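# Place tray level on jewelry box dividers

## Task

Put the tray inside the jewelry box, not upside down, sitting flat on top of the box's dividers. Do not disturb the bangle. The tray has to stay there on its own, not because a gripper is still holding or supporting it. Finish by opening the gripper and pulling the arm away.

## Robot and tools

ROBOT. Two arms, left_arm and right_arm, each with a parallel two-finger gripper. Frame: the scene frame has its origin on the table surface midway between the arms, +x reaching out over the table, +z up, and left_arm on the +y side. Base positions: left_arm at (-0.036, +0.327, 0), right_arm at (-0.014, -0.226, 0), each turned slightly about z (quat_wxyz (+0.997,0,0,-0.078) and (+0.998,0,0,-0.066)). The names left and right do not match the sides of any picture. A gripper's fingers extend along its own +z axis and close along its y axis. end_effector_position is the point between the pads, roughly 1 cm short of the fingertips. A wrist camera mount sits near each gripper and can hit things. Joint ranges (rad): waist -2.618..3.054, shoulder 0..3.142, elbow 0..3.142, wrist pitch -1.571..1.571, wrist yaw -1.571..1.571, wrist roll -2.094..2.094.

THE 16-NUMBER ROW. Every moving argument is a single list of 16 numbers covering both arms: left_arm x, y, z, qw, qx, qy, qz, opening, then right_arm in the same order. x, y, z are an absolute target for end_effector_position in metres, scene frame; qw..qz an absolute target orientation (w first), scene frame. Opening runs from -1 (closed) to +1 (fully open, 0.094 m); it is a target, not an offset. Always fill in both arms, even if one should not move. To keep an arm still, resend the exact position and quaternion it had in the last result before it started resting, plus the opening it should keep. To keep an orientation while moving, repeat your own chosen quaternion rather than the slightly drifted one reported back.

LIMITS ON TARGETS. A call is refused (nothing is sent) if a target lies over 0.6 m from the arm's last reported position along any axis of its gripper. At each control step the commanded pose is cut back to within 70 mm and 16 degrees of the measured one; position wins over orientation if both can't be met. Arms often stop a centimetre or more off, usually low, and reported positions get less accurate at long reach.

TOOLS.
execute_actions: actions is a list with at most one entry. Empty list: just report the state. {"rows": [...], "steps": n}: up to 15 rows, n up to 15 steps of 1/30 s (default 15); each row covers one step, and the final row repeats if rows run out. After the last step an arm goes only as far as its last clipped pose, so a far target may need more calls. {"steps": n} alone: a wait of up to 300 steps counted from the previous result. Optional pictures (true/false).
move: target is one 16-number row of absolute poses; speed in m/s from 0.002 to 0.5 (default 0.25), rotation capped at twice that in rad/s. Each gripper follows a straight line, taking the shorter turn; both paths finish together, lasting 0.5 to 10 s and cut off at 10 s. The opening is applied at the start. Paths ignore obstacles and the other arm; grippers lag, wander and can overshoot speed near full stretch. The result adds a move: line with the ending (done, off_target, moving, held, fault), any limits (paced = the pose was clipped; held = some steps were blocked, after which the arm may surge), and each gripper's distance from its target.
wait: seconds, 0 to 10; sends nothing new.
zoom_image: camera (cam_head_left, cam_head_right, cam_high, cam_left_wrist, cam_right_wrist, all 504x504) and region [x0, y0, x1, y1] in pixels from the top-left corner, no bigger than 504 by 504.
read_manual: returns licence text only.
finished_scene: pass the current scene number; it ends the scene for good and reports success.

RESULTS. A state line gives each gripper's position and quaternion. grip_measured is the finger opening on the command scale; the last Joint positions value is opening in metres (each reading may be off by about 1 mm). A "pose unreachable" line means the clearance check altered or stopped that arm's command; HELD flags steps not sent. A Hand target line shows where each arm is currently being driven. Joint torques are drive outputs, noisy, nonzero even unloaded. MOTOR HOT appears from 75 °C; at 90 °C the arm halts for 10 s; at 100 °C it goes limp and drops. FAULT lines report stops. Camera calibration (K, distortion, T_world_to_cam) is supplied and may be slightly off.

GRIPPING. To hold something, command an opening below grip_measured: about 0.03 lower for a firm hold, less for a gentle one. Pads push roughly 50 to 62 N each, less on very thin parts, with a brief spike on first contact.

CAUTIONS. The simulation keeps running while you think. Occasionally a held part is tugged or a loose item nudged. Never let the arms collide or push on each other. Faster contact strikes harder, and a target set beyond the contact point presses harder; an arm blocked by an object keeps pushing until given a new command. Avoid drops, slams and knocking anything off the table. Release and back away before finishing.

Each tool is called after "Call:" as name(argument=value, ...), one argument or row to a line, values as JSON.

## Session

Call:
execute_actions(
  actions=[],
)

Scene clock: 0.00 s of 4500.00 s.
left_arm: end_effector_position=(+0.4688, +0.4919, +0.1921) grip_measured=+1.000 end_effector_quat_wxyz=(+0.168, -0.591, +0.773, -0.155) | right_arm: end_effector_position=(+0.5108, -0.2745, +0.3509) grip_measured=+1.000 end_effector_quat_wxyz=(+0.526, -0.551, +0.542, -0.354)
Joint positions: left_arm=[ 0.537  2.328  2.519 -1.345  0.204 -0.968  0.094] | right_arm=[-0.104  1.657  1.493 -0.053 -0.428 -1.477  0.094]
Joint velocities: left_arm=[ 0.002  0.007 -0.007  0.037 -0.007 -0.037  0.   ] | right_arm=[-0.002  0.007  0.007 -0.007  0.007 -0.007  0.   ]
Joint torques (N m, as the arm reports them, + toward a larger angle): no reading
Hand target (left_arm): +0.469, +0.493, +0.202; +0.182, -0.587, +0.773, -0.156
Hand target (right_arm): +0.509, -0.273, +0.356; +0.530, -0.549, +0.541, -0.353

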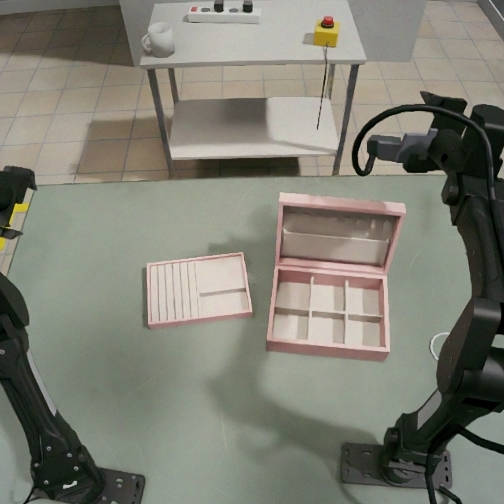

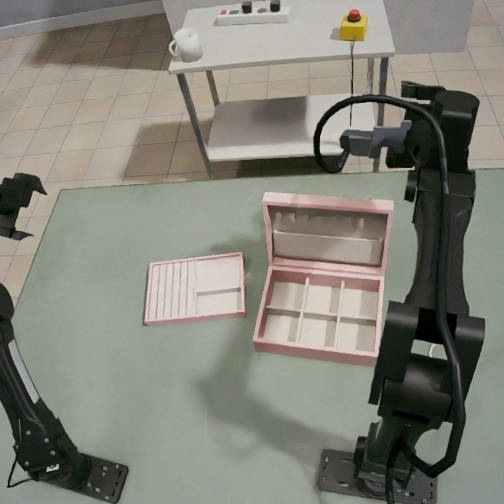

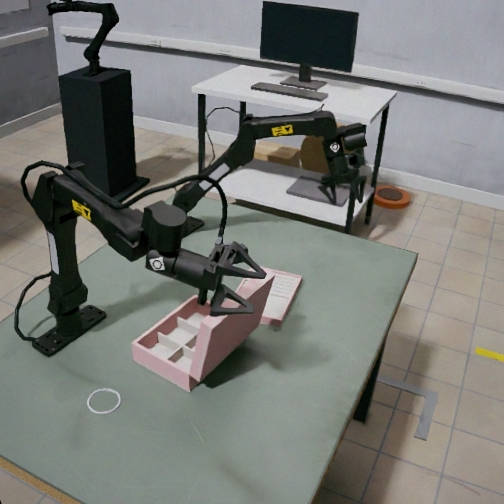

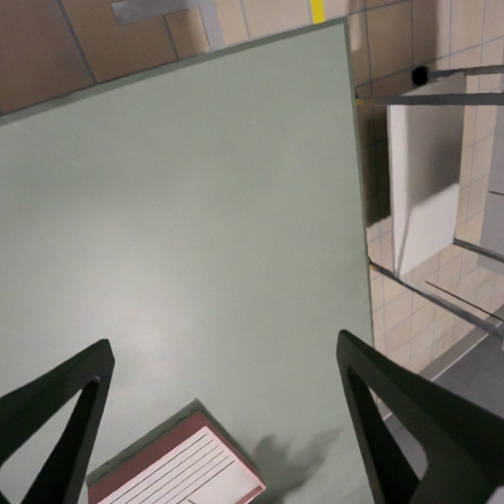

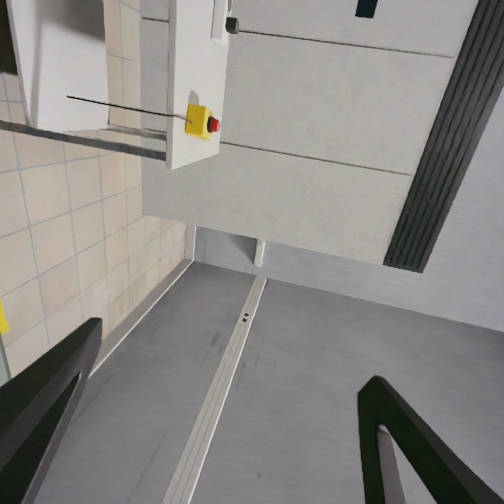

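Call:
zoom_image(
  camera="cam_head_left",
  region=[130, 180, 430, 380],
)

Call:
zoom_image(
  camera="cam_high",
  region=[110, 240, 330, 420],
)

Region (130, 180, 430, 380) of cam_head_left's 504x504 image, scaled by 1.680, with more detail than that image has.

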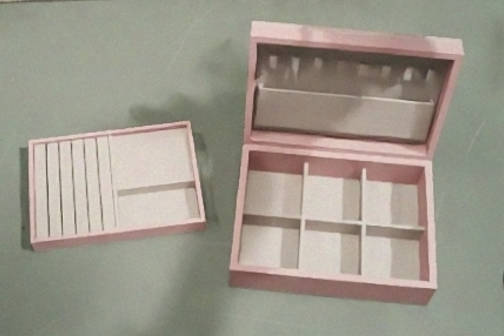

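Region (110, 240, 330, 420) of cam_high's 504x504 image, scaled by 2.291, with more detail than that image has; it fills the top 412 rows of this view, and the rest is white.

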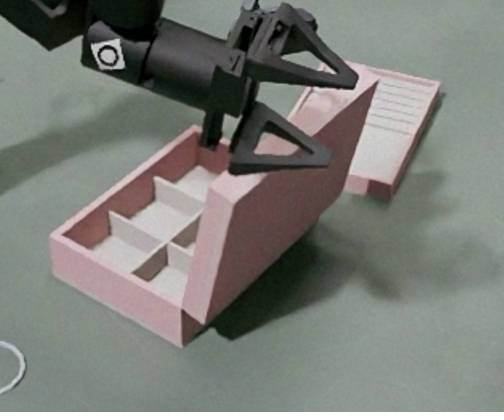

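Call:
move(
  target=[0.469,0.493,0.202,0.182,-0.587,0.773,-0.156,1,0.3,0.04,0.3,0,-0.743,0.669,0,-0.2],
)

Call:
move(
  target=[0.469,0.493,0.202,0.182,-0.587,0.773,-0.156,1,0.327,0.06,0.12,0,-0.743,0.669,0,-0.2],
)

Scene clock: 40.33 s of 4500.00 s.
left_arm: end_effector_position=(+0.4688, +0.4919, +0.1921) grip_measured=+1.000 end_effector_quat_wxyz=(+0.168, -0.591, +0.773, -0.155) | right_arm: end_effector_position=(+0.3028, +0.0422, +0.3110) grip_measured=-0.199 end_effector_quat_wxyz=(-0.236, +0.737, -0.631, +0.054)
Joint positions: left_arm=[ 0.537  2.328  2.519 -1.345  0.204 -0.968  0.094] | right_arm=[ 0.848  1.898  2.354 -1.54   0.037 -1.017  0.038]
Joint velocities: left_arm=[-0.002 -0.027  0.002  0.022 -0.037  0.022  0.   ] | right_arm=[-0.002  0.002  0.002 -0.022 -0.022  0.022  0.   ]
Joint torques (N m, as the arm reports them, + toward a larger angle): left_arm=[ -0.03 -15.38   4.45   1.03   0.09   0.06] | right_arm=[-0.78 -8.96  3.17  1.22 -0.17  0.07]
Hand target (left_arm): +0.469, +0.493, +0.202; +0.182, -0.587, +0.773, -0.156
Hand target (right_arm): +0.299, +0.040, +0.299; -0.215, +0.736, -0.641, +0.039
Off the commanded pose (left_arm): 0.010 m, 2 deg.
Off the commanded pose (right_arm): 0.012 m, 28 deg; orientation clipped at the last step of the last action.
joint sent to its limit (right arm) — the command would take joint 4 (wrist pitch) past its lower limit, so that joint was sent only as far as its limit.
After step 90, 33.90 s passed at rest.
move: off_target (right_arm); limits=paced
camera_calibration (this result's frames):
cam_right_wrist: T_world_to_cam=[[0.799878, 0.387929, 0.457936, -0.403653], [0.16347, -0.874996, 0.455696, -0.11381], [0.57747, -0.289643, -0.763305, 0.174049], [0, 0, 0, 1]] pos_world=[0.24097, 0.107417, 0.369562]

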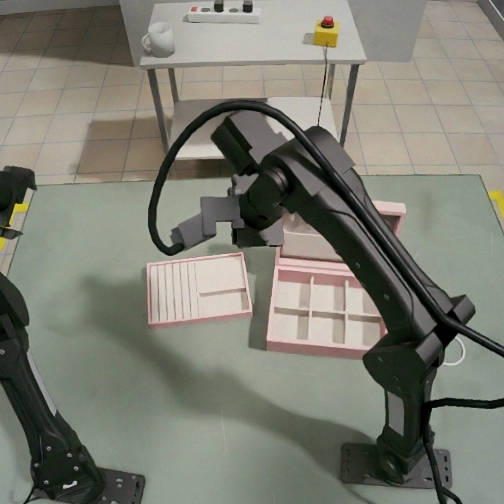

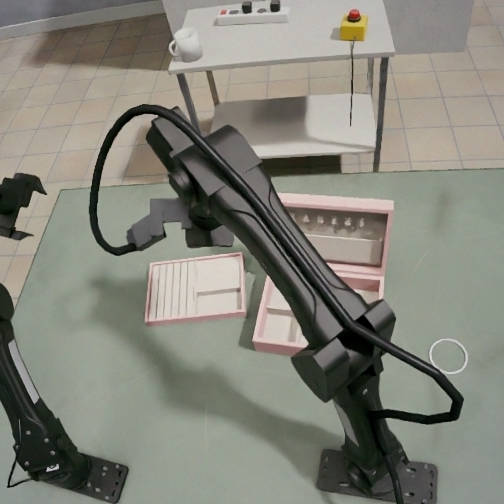

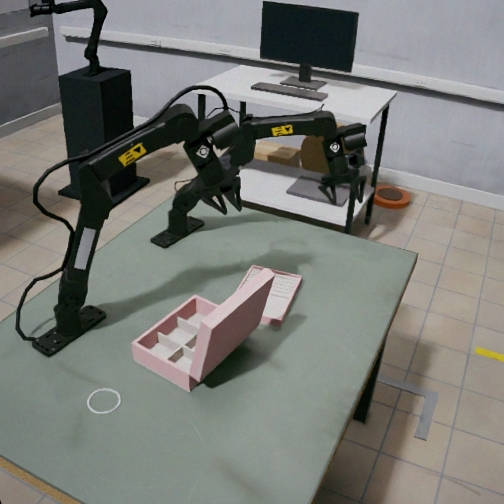

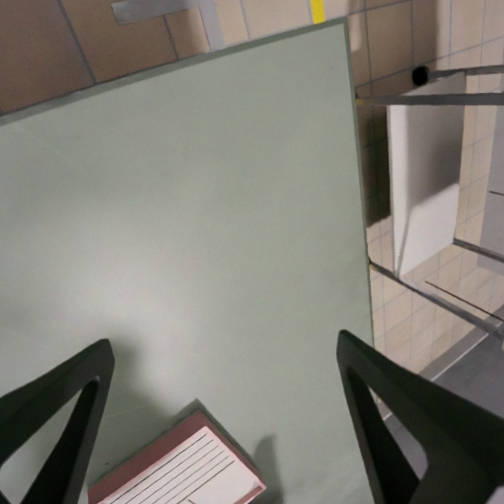

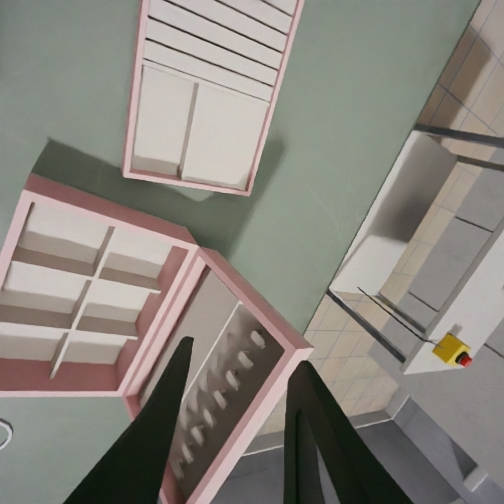

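Scene clock: 41.97 s of 4500.00 s.
left_arm: end_effector_position=(+0.4688, +0.4919, +0.1921) grip_measured=+1.000 end_effector_quat_wxyz=(+0.168, -0.591, +0.773, -0.155) | right_arm: end_effector_position=(+0.3243, +0.0587, +0.1039) grip_measured=-0.199 end_effector_quat_wxyz=(+0.015, +0.751, -0.660, +0.005)
Joint positions: left_arm=[ 0.537  2.328  2.519 -1.345  0.204 -0.968  0.094] | right_arm=[ 0.834  2.321  2.241 -1.52   0.013 -0.995  0.038]
Joint velocities: left_arm=[-0.002 -0.022 -0.007  0.007 -0.066 -0.037  0.   ] | right_arm=[-0.007 -0.012  0.007 -0.051  0.066  0.022 -0.   ]
Joint torques (N m, as the arm reports them, + toward a larger angle): left_arm=[ -0.06 -15.34   4.43   1.02   0.1    0.06] | right_arm=[ -0.75 -15.27   7.75   0.26  -0.19   0.07]
Hand target (left_arm): +0.469, +0.493, +0.202; +0.182, -0.587, +0.773, -0.156
Hand target (right_arm): +0.326, +0.060, +0.119; -0.001, +0.745, -0.667, -0.003
Off the commanded pose (left_arm): 0.010 m, 2 deg.
Off the commanded pose (right_arm): 0.016 m, 2 deg.
move: off_target (right_arm)
camera_calibration (this result's frames):
cam_right_wrist: T_world_to_cam=[[0.901792, 0.431138, -0.0298462, -0.31734], [0.360804, -0.713062, 0.601135, -0.0971201], [0.23789, -0.552867, -0.79859, 0.137561], [0, 0, 0, 1]] pos_world=[0.288492, 0.143618, 0.158766]

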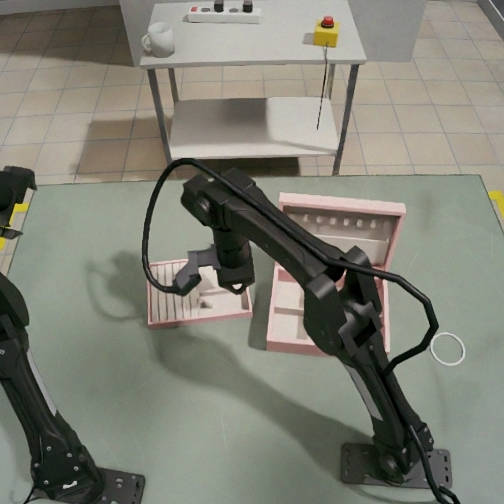

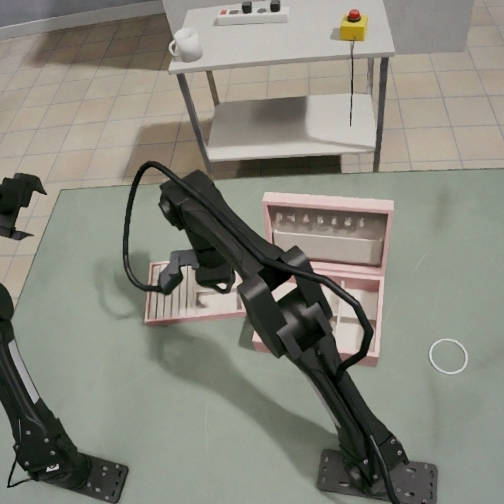

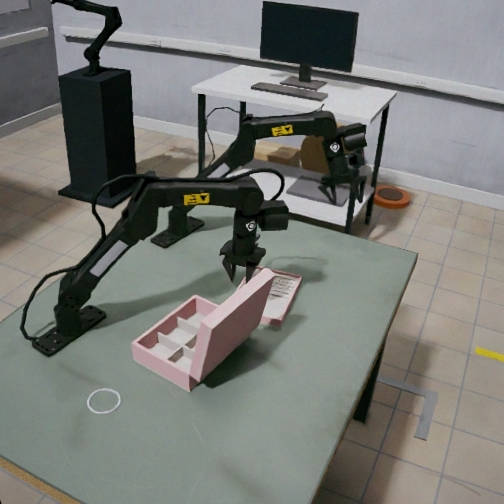

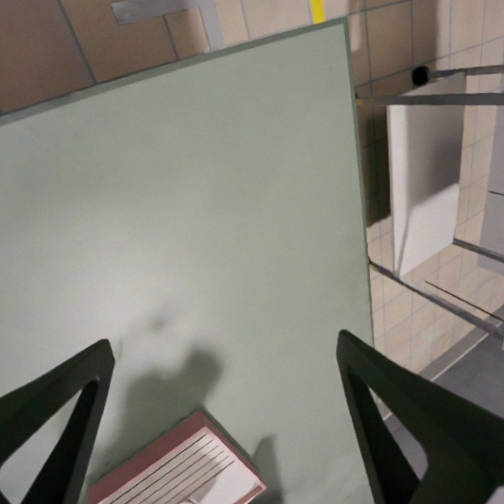

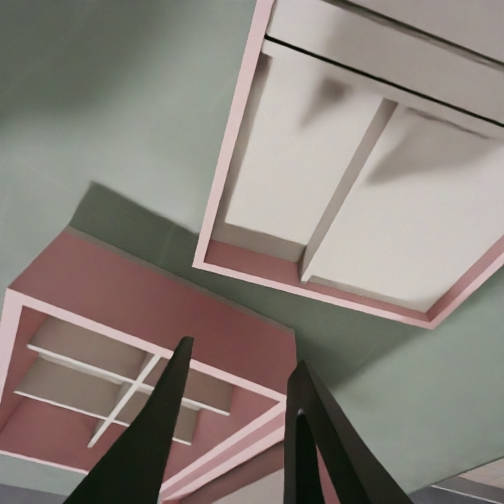

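Call:
move(
  target=[0.469,0.493,0.202,0.182,-0.587,0.773,-0.156,1,0.353,0.10,0.065,0,-0.743,0.669,0,-0.2],
  speed=0.1,
)

Scene clock: 56.60 s of 4500.00 s.
left_arm: end_effector_position=(+0.4688, +0.4919, +0.1921) grip_measured=+1.000 end_effector_quat_wxyz=(+0.168, -0.591, +0.773, -0.155) | right_arm: end_effector_position=(+0.3555, +0.0949, +0.0613) grip_measured=-0.199 end_effector_quat_wxyz=(+0.002, +0.743, -0.669, +0.006)
Joint positions: left_arm=[ 0.537  2.328  2.519 -1.345  0.204 -0.968  0.094] | right_arm=[ 0.849  2.571  2.524 -1.526  0.013 -0.958  0.038]
Joint velocities: left_arm=[-0.002  0.007 -0.007 -0.007  0.051 -0.022  0.   ] | right_arm=[-0.002 -0.002  0.002 -0.081  0.022 -0.051  0.   ]
Joint torques (N m, as the arm reports them, + toward a larger angle): left_arm=[ -0.07 -15.37   4.45   1.03   0.09   0.07] | right_arm=[  0.66 -14.99   7.68   0.31  -0.14   0.09]
Hand target (left_arm): +0.469, +0.493, +0.202; +0.182, -0.587, +0.773, -0.156
Hand target (right_arm): +0.353, +0.100, +0.065; -0.001, +0.743, -0.669, +0.000
Off the commanded pose (left_arm): 0.010 m, 2 deg.
Off the commanded pose (right_arm): 0.007 m, 1 deg.
After step 120, 9.40 s passed at rest.
move: done
camera_calibration (this result's frames):
cam_right_wrist: T_world_to_cam=[[0.911459, 0.411369, -0.0042594, -0.36548], [0.332616, -0.730797, 0.596072, -0.0449121], [0.242093, -0.544712, -0.80292, 0.114118], [0, 0, 0, 1]] pos_world=[0.320432, 0.179687, 0.116842]

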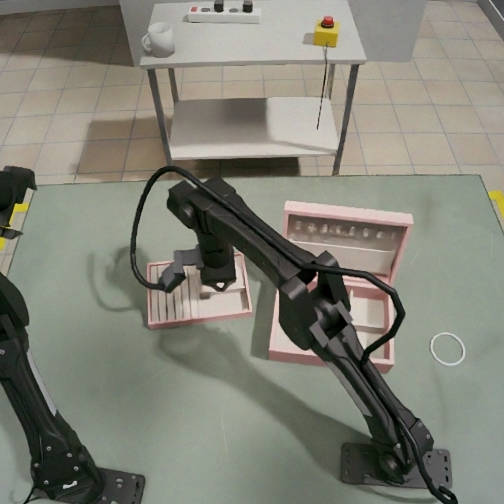

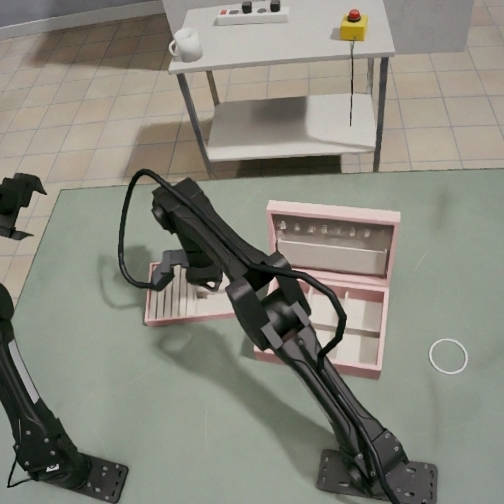

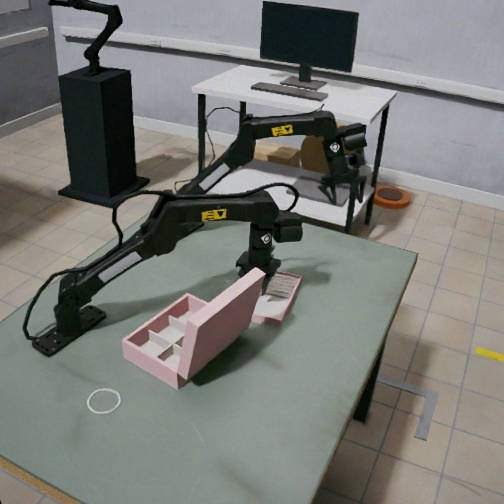

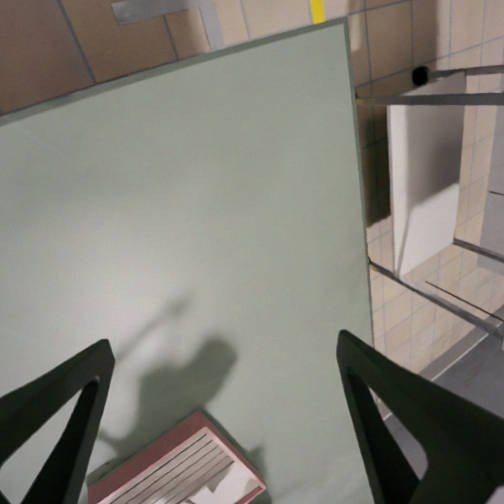

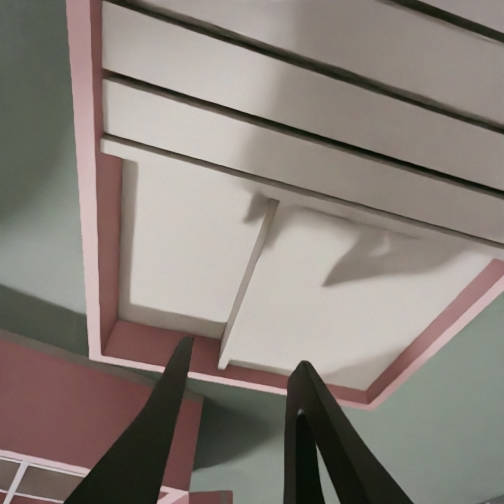

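Call:
move(
  target=[0.469,0.493,0.202,0.182,-0.587,0.773,-0.156,1,0.353,0.10,0.028,0,-0.743,0.669,0,-0.5],
  speed=0.04,
)

Scene clock: 62.67 s of 4500.00 s.
left_arm: end_effector_position=(+0.4688, +0.4919, +0.1921) grip_measured=+1.000 end_effector_quat_wxyz=(+0.168, -0.591, +0.773, -0.155) | right_arm: end_effector_position=(+0.3560, +0.0954, +0.0304) grip_measured=-0.499 end_effector_quat_wxyz=(+0.005, +0.743, -0.669, +0.006)
Joint positions: left_arm=[ 0.537  2.328  2.519 -1.345  0.204 -0.968  0.094] | right_arm=[ 0.849  2.558  2.377 -1.398  0.013 -0.958  0.024]
Joint velocities: left_arm=[-0.012  0.012 -0.012  0.022 -0.037  0.037  0.   ] | right_arm=[ 0.002  0.002  0.007 -0.007 -0.022  0.007  0.001]
Joint torques (N m, as the arm reports them, + toward a larger angle): left_arm=[ -0.02 -15.36   4.45   1.02   0.1    0.05] | right_arm=[  0.63 -16.8    3.11   0.71  -0.13   0.08]
Hand target (left_arm): +0.469, +0.493, +0.202; +0.182, -0.587, +0.773, -0.156
Hand target (right_arm): +0.353, +0.100, +0.028; +0.001, +0.743, -0.669, -0.000
Off the commanded pose (left_arm): 0.010 m, 2 deg.
Off the commanded pose (right_arm): 0.006 m, 1 deg.
After step 90, 1.97 s passed at rest.
move: done
camera_calibration (this result's frames):
cam_right_wrist: T_world_to_cam=[[0.911577, 0.410987, -0.0108245, -0.366129], [0.33542, -0.728228, 0.597642, -0.0276277], [0.23774, -0.548428, -0.80169, 0.0913244], [0, 0, 0, 1]] pos_world=[0.32131, 0.18044, 0.0857622]

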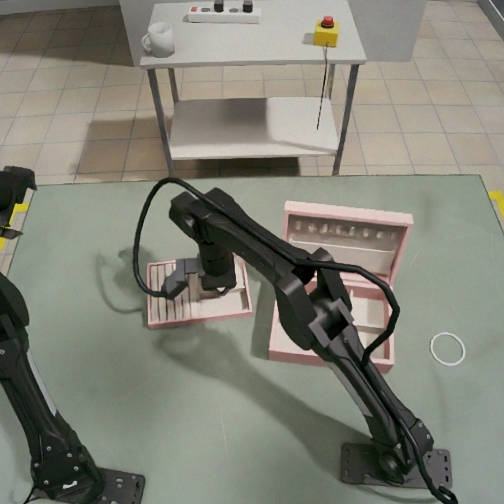

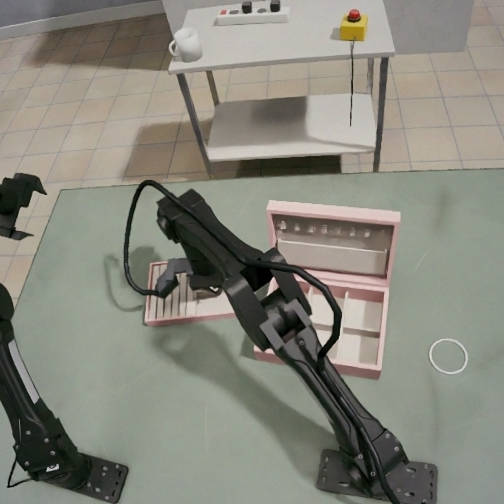

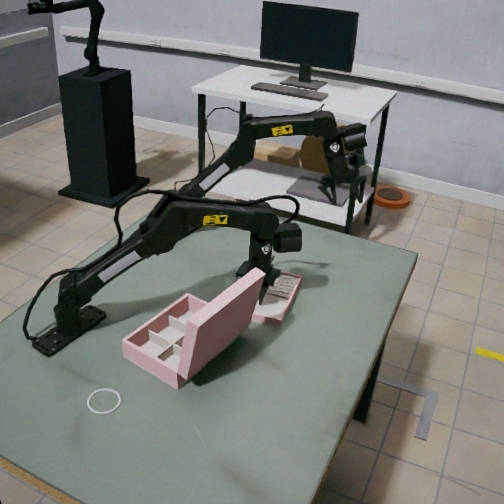

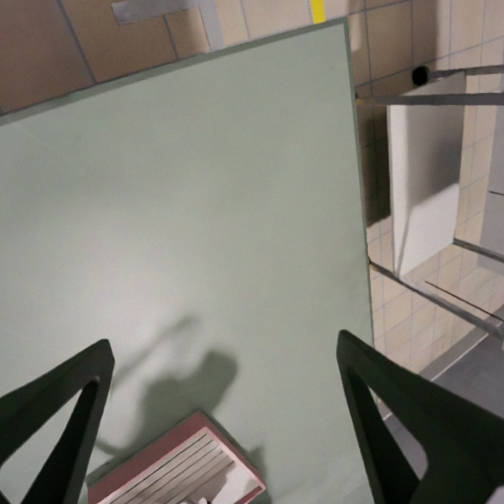

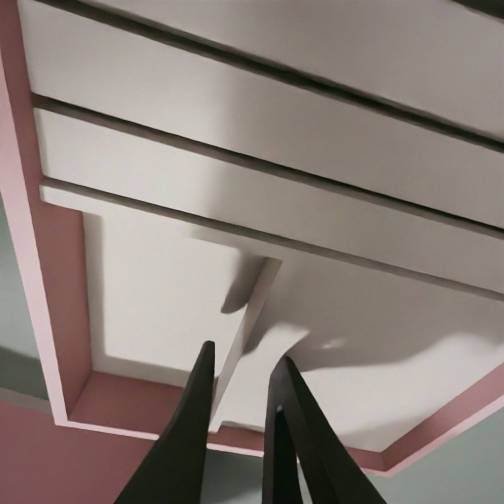

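Still above the floor; go lower.

Call:
move(
  target=[0.469,0.493,0.202,0.182,-0.587,0.773,-0.156,1,0.35,0.104,0.014,0,-0.743,0.669,0,-0.5],
  speed=0.02,
)

Call:
move(
  target=[0.469,0.493,0.202,0.182,-0.587,0.773,-0.156,1,0.35,0.104,0.014,0,-0.743,0.669,0,-0.96],
)

Scene clock: 69.07 s of 4500.00 s.
left_arm: end_effector_position=(+0.4688, +0.4919, +0.1921) grip_measured=+1.000 end_effector_quat_wxyz=(+0.168, -0.591, +0.773, -0.155) | right_arm: end_effector_position=(+0.3557, +0.0956, +0.0296) grip_measured=-0.499 end_effector_quat_wxyz=(-0.001, +0.741, -0.672, +0.008)
Joint positions: left_arm=[ 0.537  2.328  2.519 -1.345  0.204 -0.968  0.094] | right_arm=[ 0.851  2.535  2.329 -1.362  0.016 -0.948  0.024]
Joint velocities: left_arm=[ 0.012 -0.012 -0.007 -0.066 -0.007 -0.066  0.   ] | right_arm=[ 0.002 -0.012 -0.017  0.022 -0.022 -0.007 -0.001]
Joint torques (N m, as the arm reports them, + toward a larger angle): left_arm=[ -0.06 -15.34   4.44   1.03   0.09   0.06] | right_arm=[  1.32 -14.73   2.64   0.98  -0.16   0.09]
Hand target (left_arm): +0.469, +0.493, +0.202; +0.182, -0.587, +0.773, -0.156
Hand target (right_arm): +0.349, +0.103, +0.014; +0.001, +0.743, -0.669, -0.000
Off the commanded pose (left_arm): 0.010 m, 2 deg.
Off the commanded pose (right_arm): 0.019 m, 1 deg.
After step 90, 2.20 s passed at rest.
move: off_target (right_arm)
camera_calibration (this result's frames):
cam_right_wrist: T_world_to_cam=[[0.914886, 0.403706, 0.00225289, -0.366807], [0.322633, -0.734489, 0.59702, -0.0217094], [0.242675, -0.545479, -0.802223, 0.088874], [0, 0, 0, 1]] pos_world=[0.321024, 0.180616, 0.0850841]

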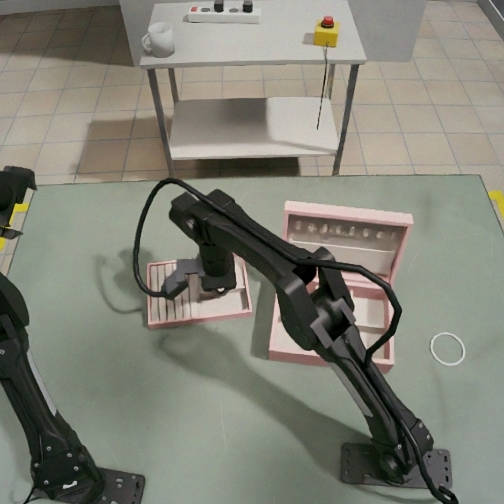

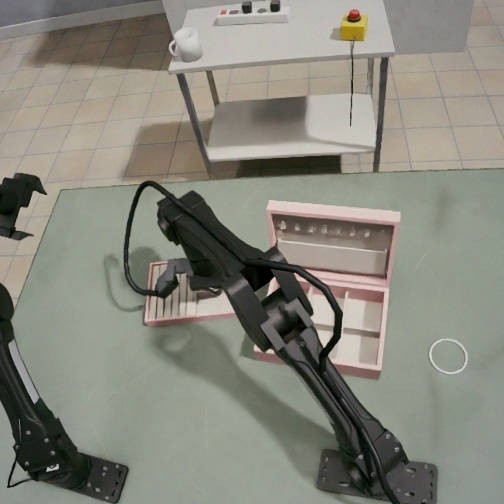

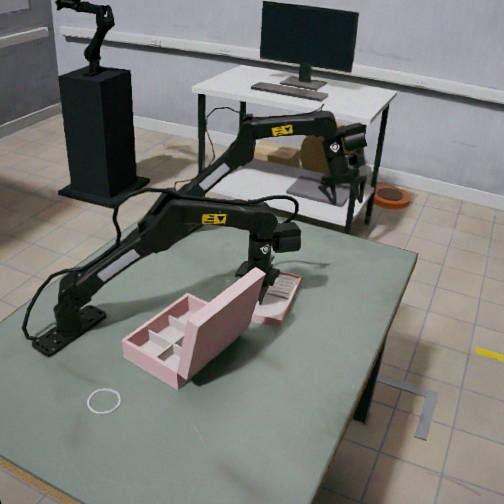

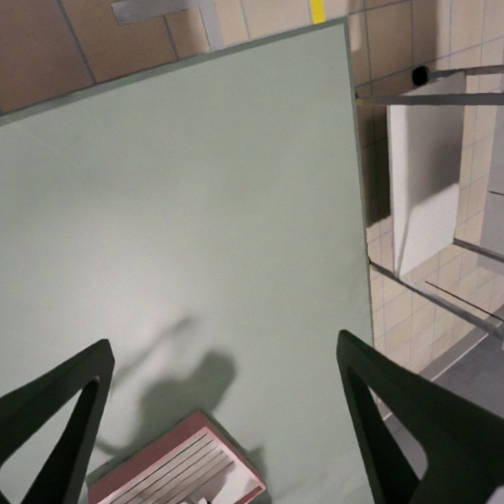

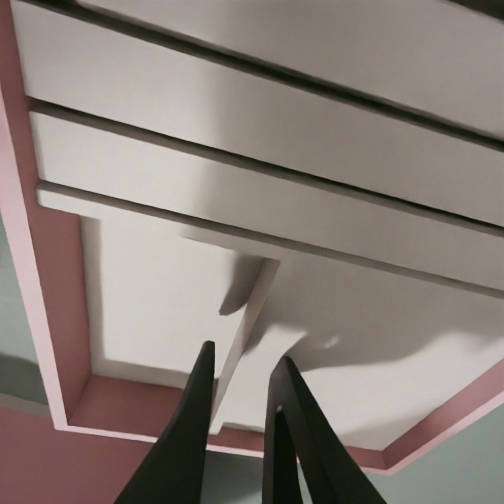

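Scene clock: 69.77 s of 4500.00 s.
left_arm: end_effector_position=(+0.4688, +0.4919, +0.1921) grip_measured=+1.000 end_effector_quat_wxyz=(+0.168, -0.591, +0.773, -0.155) | right_arm: end_effector_position=(+0.3561, +0.0959, +0.0298) grip_measured=-0.950 end_effector_quat_wxyz=(-0.002, +0.741, -0.672, +0.009)
Joint positions: left_arm=[ 0.537  2.328  2.519 -1.345  0.204 -0.968  0.094] | right_arm=[ 0.852  2.534  2.329 -1.36   0.018 -0.948  0.002]
Joint velocities: left_arm=[-0.007  0.007  0.017  0.022  0.022 -0.066  0.   ] | right_arm=[ 0.002 -0.017 -0.002  0.007  0.007 -0.007 -0.   ]
Joint torques (N m, as the arm reports them, + toward a larger angle): left_arm=[ -0.01 -15.37   4.44   1.02   0.09   0.06] | right_arm=[  1.16 -14.67   2.64   0.97  -0.14   0.06]
Hand target (left_arm): +0.469, +0.493, +0.202; +0.182, -0.587, +0.773, -0.156
Hand target (right_arm): +0.349, +0.103, +0.014; +0.001, +0.743, -0.669, -0.000
Off the commanded pose (left_arm): 0.010 m, 2 deg.
Off the commanded pose (right_arm): 0.019 m, 1 deg.
move: off_target (right_arm)
camera_calibration (this result's frames):
cam_right_wrist: T_world_to_cam=[[0.914724, 0.404046, 0.00514352, -0.367395], [0.32126, -0.734907, 0.597247, -0.0212279], [0.245096, -0.544664, -0.802041, 0.0882304], [0, 0, 0, 1]] pos_world=[0.32126, 0.1809, 0.0853324]

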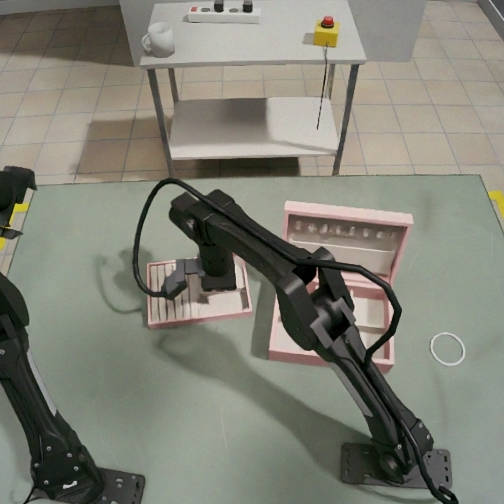

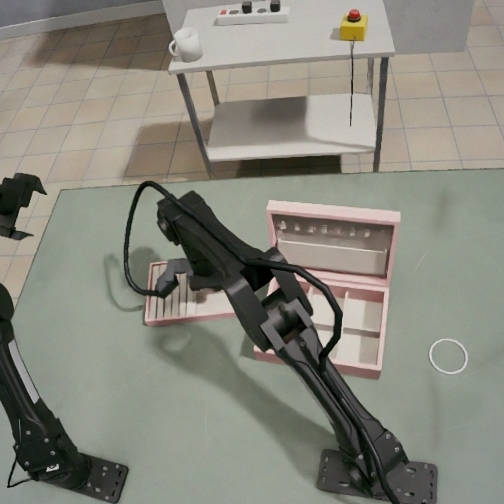

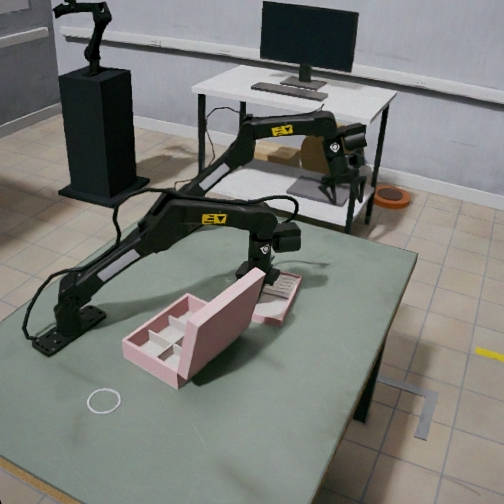

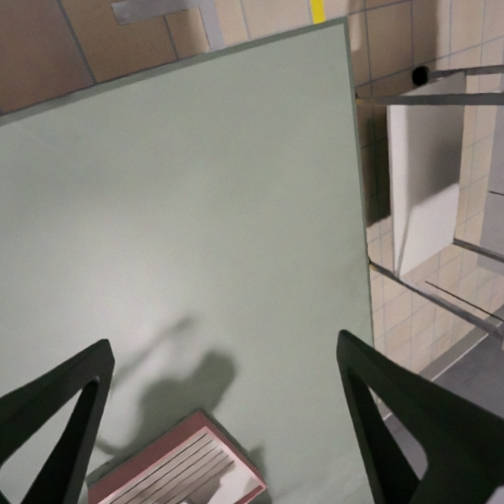

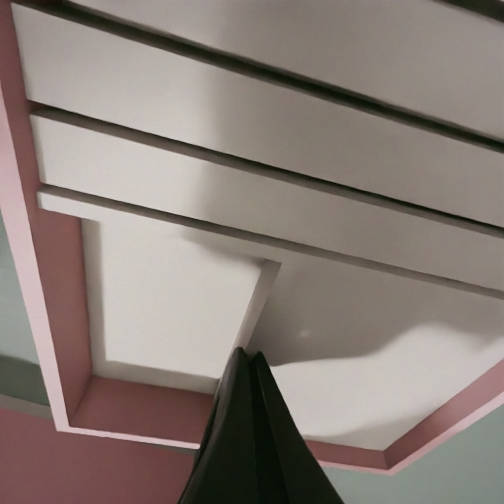

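On the floor apparently and gripped (2 mm). Tighten and lift.

Call:
move(
  target=[0.469,0.493,0.202,0.182,-0.587,0.773,-0.156,1,0.353,0.10,0.03,0,-0.743,0.669,0,-0.99],
  speed=0.03,
)

Call:
move(
  target=[0.469,0.493,0.202,0.182,-0.587,0.773,-0.156,1,0.30,0.10,0.13,0,-0.743,0.669,0,-0.99],
  speed=0.06,
)

Scene clock: 77.80 s of 4500.00 s.
left_arm: end_effector_position=(+0.4688, +0.4919, +0.1921) grip_measured=+1.000 end_effector_quat_wxyz=(+0.168, -0.591, +0.773, -0.155) | right_arm: end_effector_position=(+0.3561, +0.0957, +0.0299) grip_measured=-0.974 end_effector_quat_wxyz=(-0.002, +0.741, -0.671, +0.010)
Joint positions: left_arm=[ 0.537  2.328  2.519 -1.345  0.204 -0.968  0.094] | right_arm=[ 0.852  2.534  2.329 -1.361  0.019 -0.95   0.001]
Joint velocities: left_arm=[ 0.007 -0.017  0.007 -0.051 -0.037  0.007  0.   ] | right_arm=[ 0.002  0.002 -0.012  0.007 -0.051 -0.051  0.   ]
Joint torques (N m, as the arm reports them, + toward a larger angle): left_arm=[ -0.05 -15.36   4.46   1.03   0.09   0.07] | right_arm=[  0.41 -14.86   6.9    0.35  -0.17   0.  ]
Hand target (left_arm): +0.469, +0.493, +0.202; +0.182, -0.587, +0.773, -0.156
Hand target (right_arm): +0.353, +0.100, +0.030; -0.001, +0.743, -0.669, +0.000
Off the commanded pose (left_arm): 0.010 m, 2 deg.
Off the commanded pose (right_arm): 0.005 m, 1 deg.
After step 90, 4.33 s passed at rest.
move: done
camera_calibration (this result's frames):
cam_right_wrist: T_world_to_cam=[[0.913799, 0.40614, 0.00472189, -0.367134], [0.32284, -0.733335, 0.598327, -0.0221768], [0.246467, -0.545226, -0.801238, 0.0876244], [0, 0, 0, 1]] pos_world=[0.321049, 0.18062, 0.0852106]

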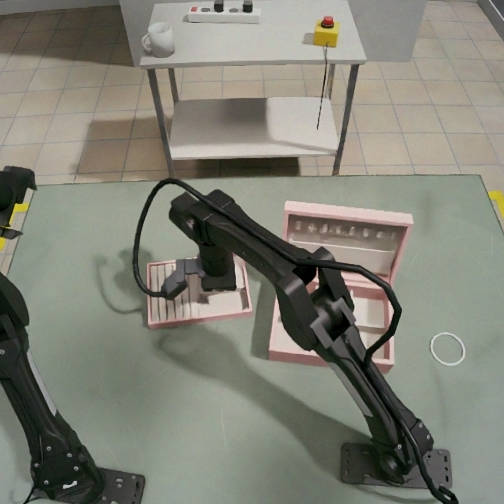

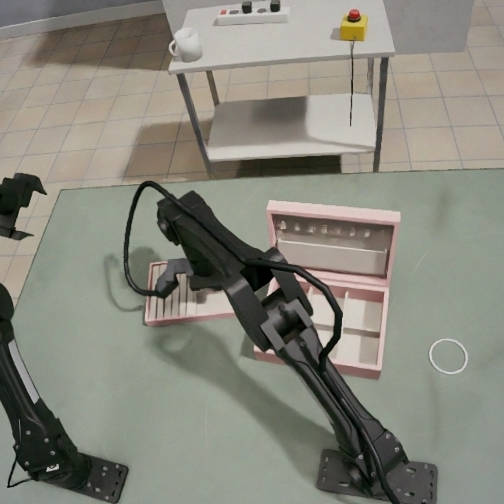

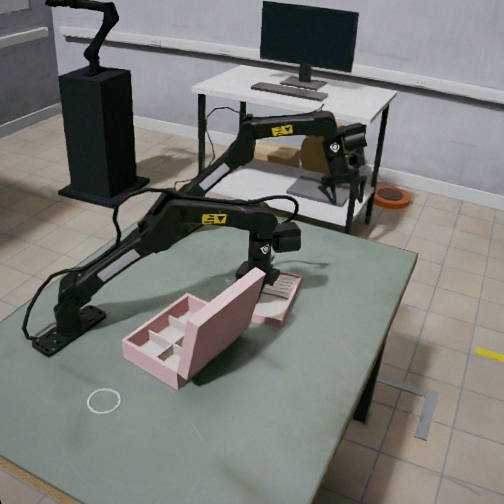

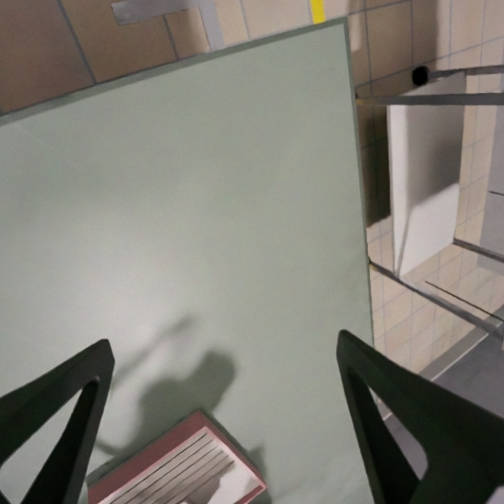

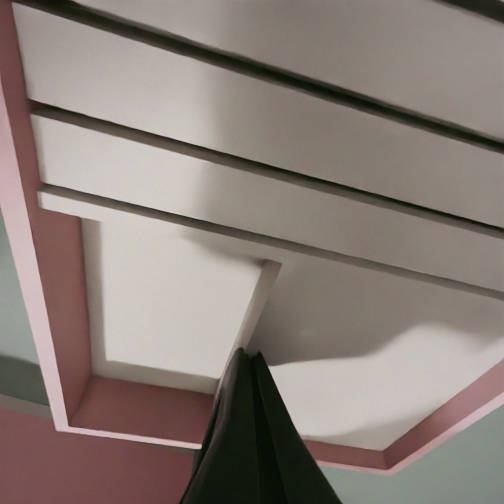

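Scene clock: 80.10 s of 4500.00 s.
left_arm: end_effector_position=(+0.4688, +0.4919, +0.1921) grip_measured=+1.000 end_effector_quat_wxyz=(+0.168, -0.591, +0.773, -0.155) | right_arm: end_effector_position=(+0.3049, +0.0947, +0.1140) grip_measured=-0.975 end_effector_quat_wxyz=(-0.002, +0.744, -0.668, +0.009)
Joint positions: left_arm=[ 0.537  2.328  2.519 -1.345  0.204 -0.968  0.094] | right_arm=[ 0.925  2.347  2.329 -1.548  0.019 -0.884  0.001]
Joint velocities: left_arm=[ 0.002  0.012 -0.002  0.022 -0.007 -0.081  0.   ] | right_arm=[ 0.002  0.007 -0.007 -0.037  0.037  0.022  0.   ]
Joint torques (N m, as the arm reports them, + toward a larger angle): left_arm=[ -0.01 -15.38   4.44   1.02   0.09   0.05] | right_arm=[  0.87 -16.74   6.21   0.37  -0.19   0.12]
Hand target (left_arm): +0.469, +0.493, +0.202; +0.182, -0.587, +0.773, -0.156
Hand target (right_arm): +0.300, +0.100, +0.130; -0.018, +0.743, -0.669, +0.001
Off the commanded pose (left_arm): 0.010 m, 2 deg.
Off the commanded pose (right_arm): 0.018 m, 1 deg.
joint sent to its limit (right arm) — the command would take joint 4 (wrist pitch) past its lower limit, so that joint was sent only as far as its limit.
move: off_target (right_arm)
camera_calibration (this result's frames):
cam_right_wrist: T_world_to_cam=[[0.910984, 0.412414, 0.00470815, -0.320122], [0.327966, -0.731273, 0.598062, -0.0584254], [0.250092, -0.543281, -0.801436, 0.165914], [0, 0, 0, 1]] pos_world=[0.269294, 0.179436, 0.169418]

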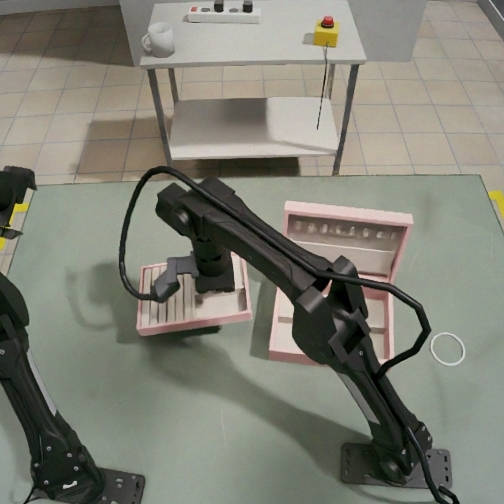

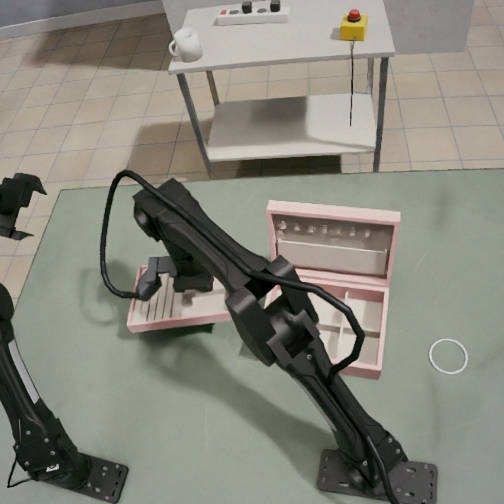

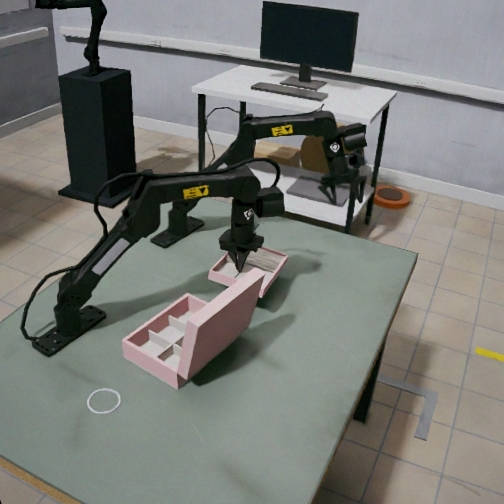

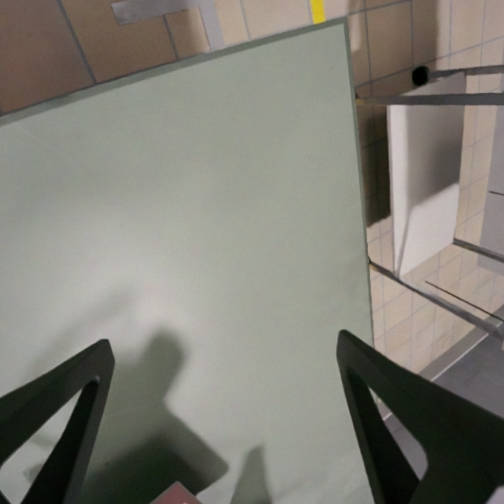

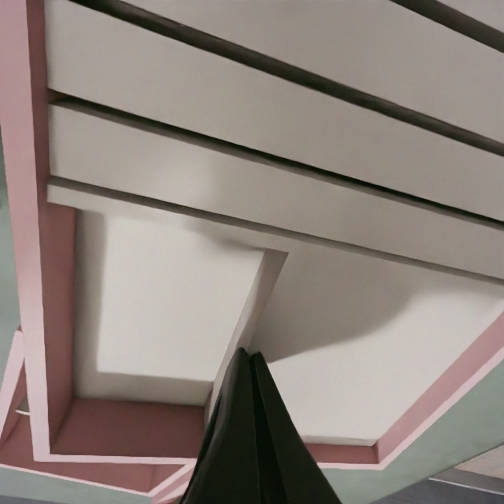

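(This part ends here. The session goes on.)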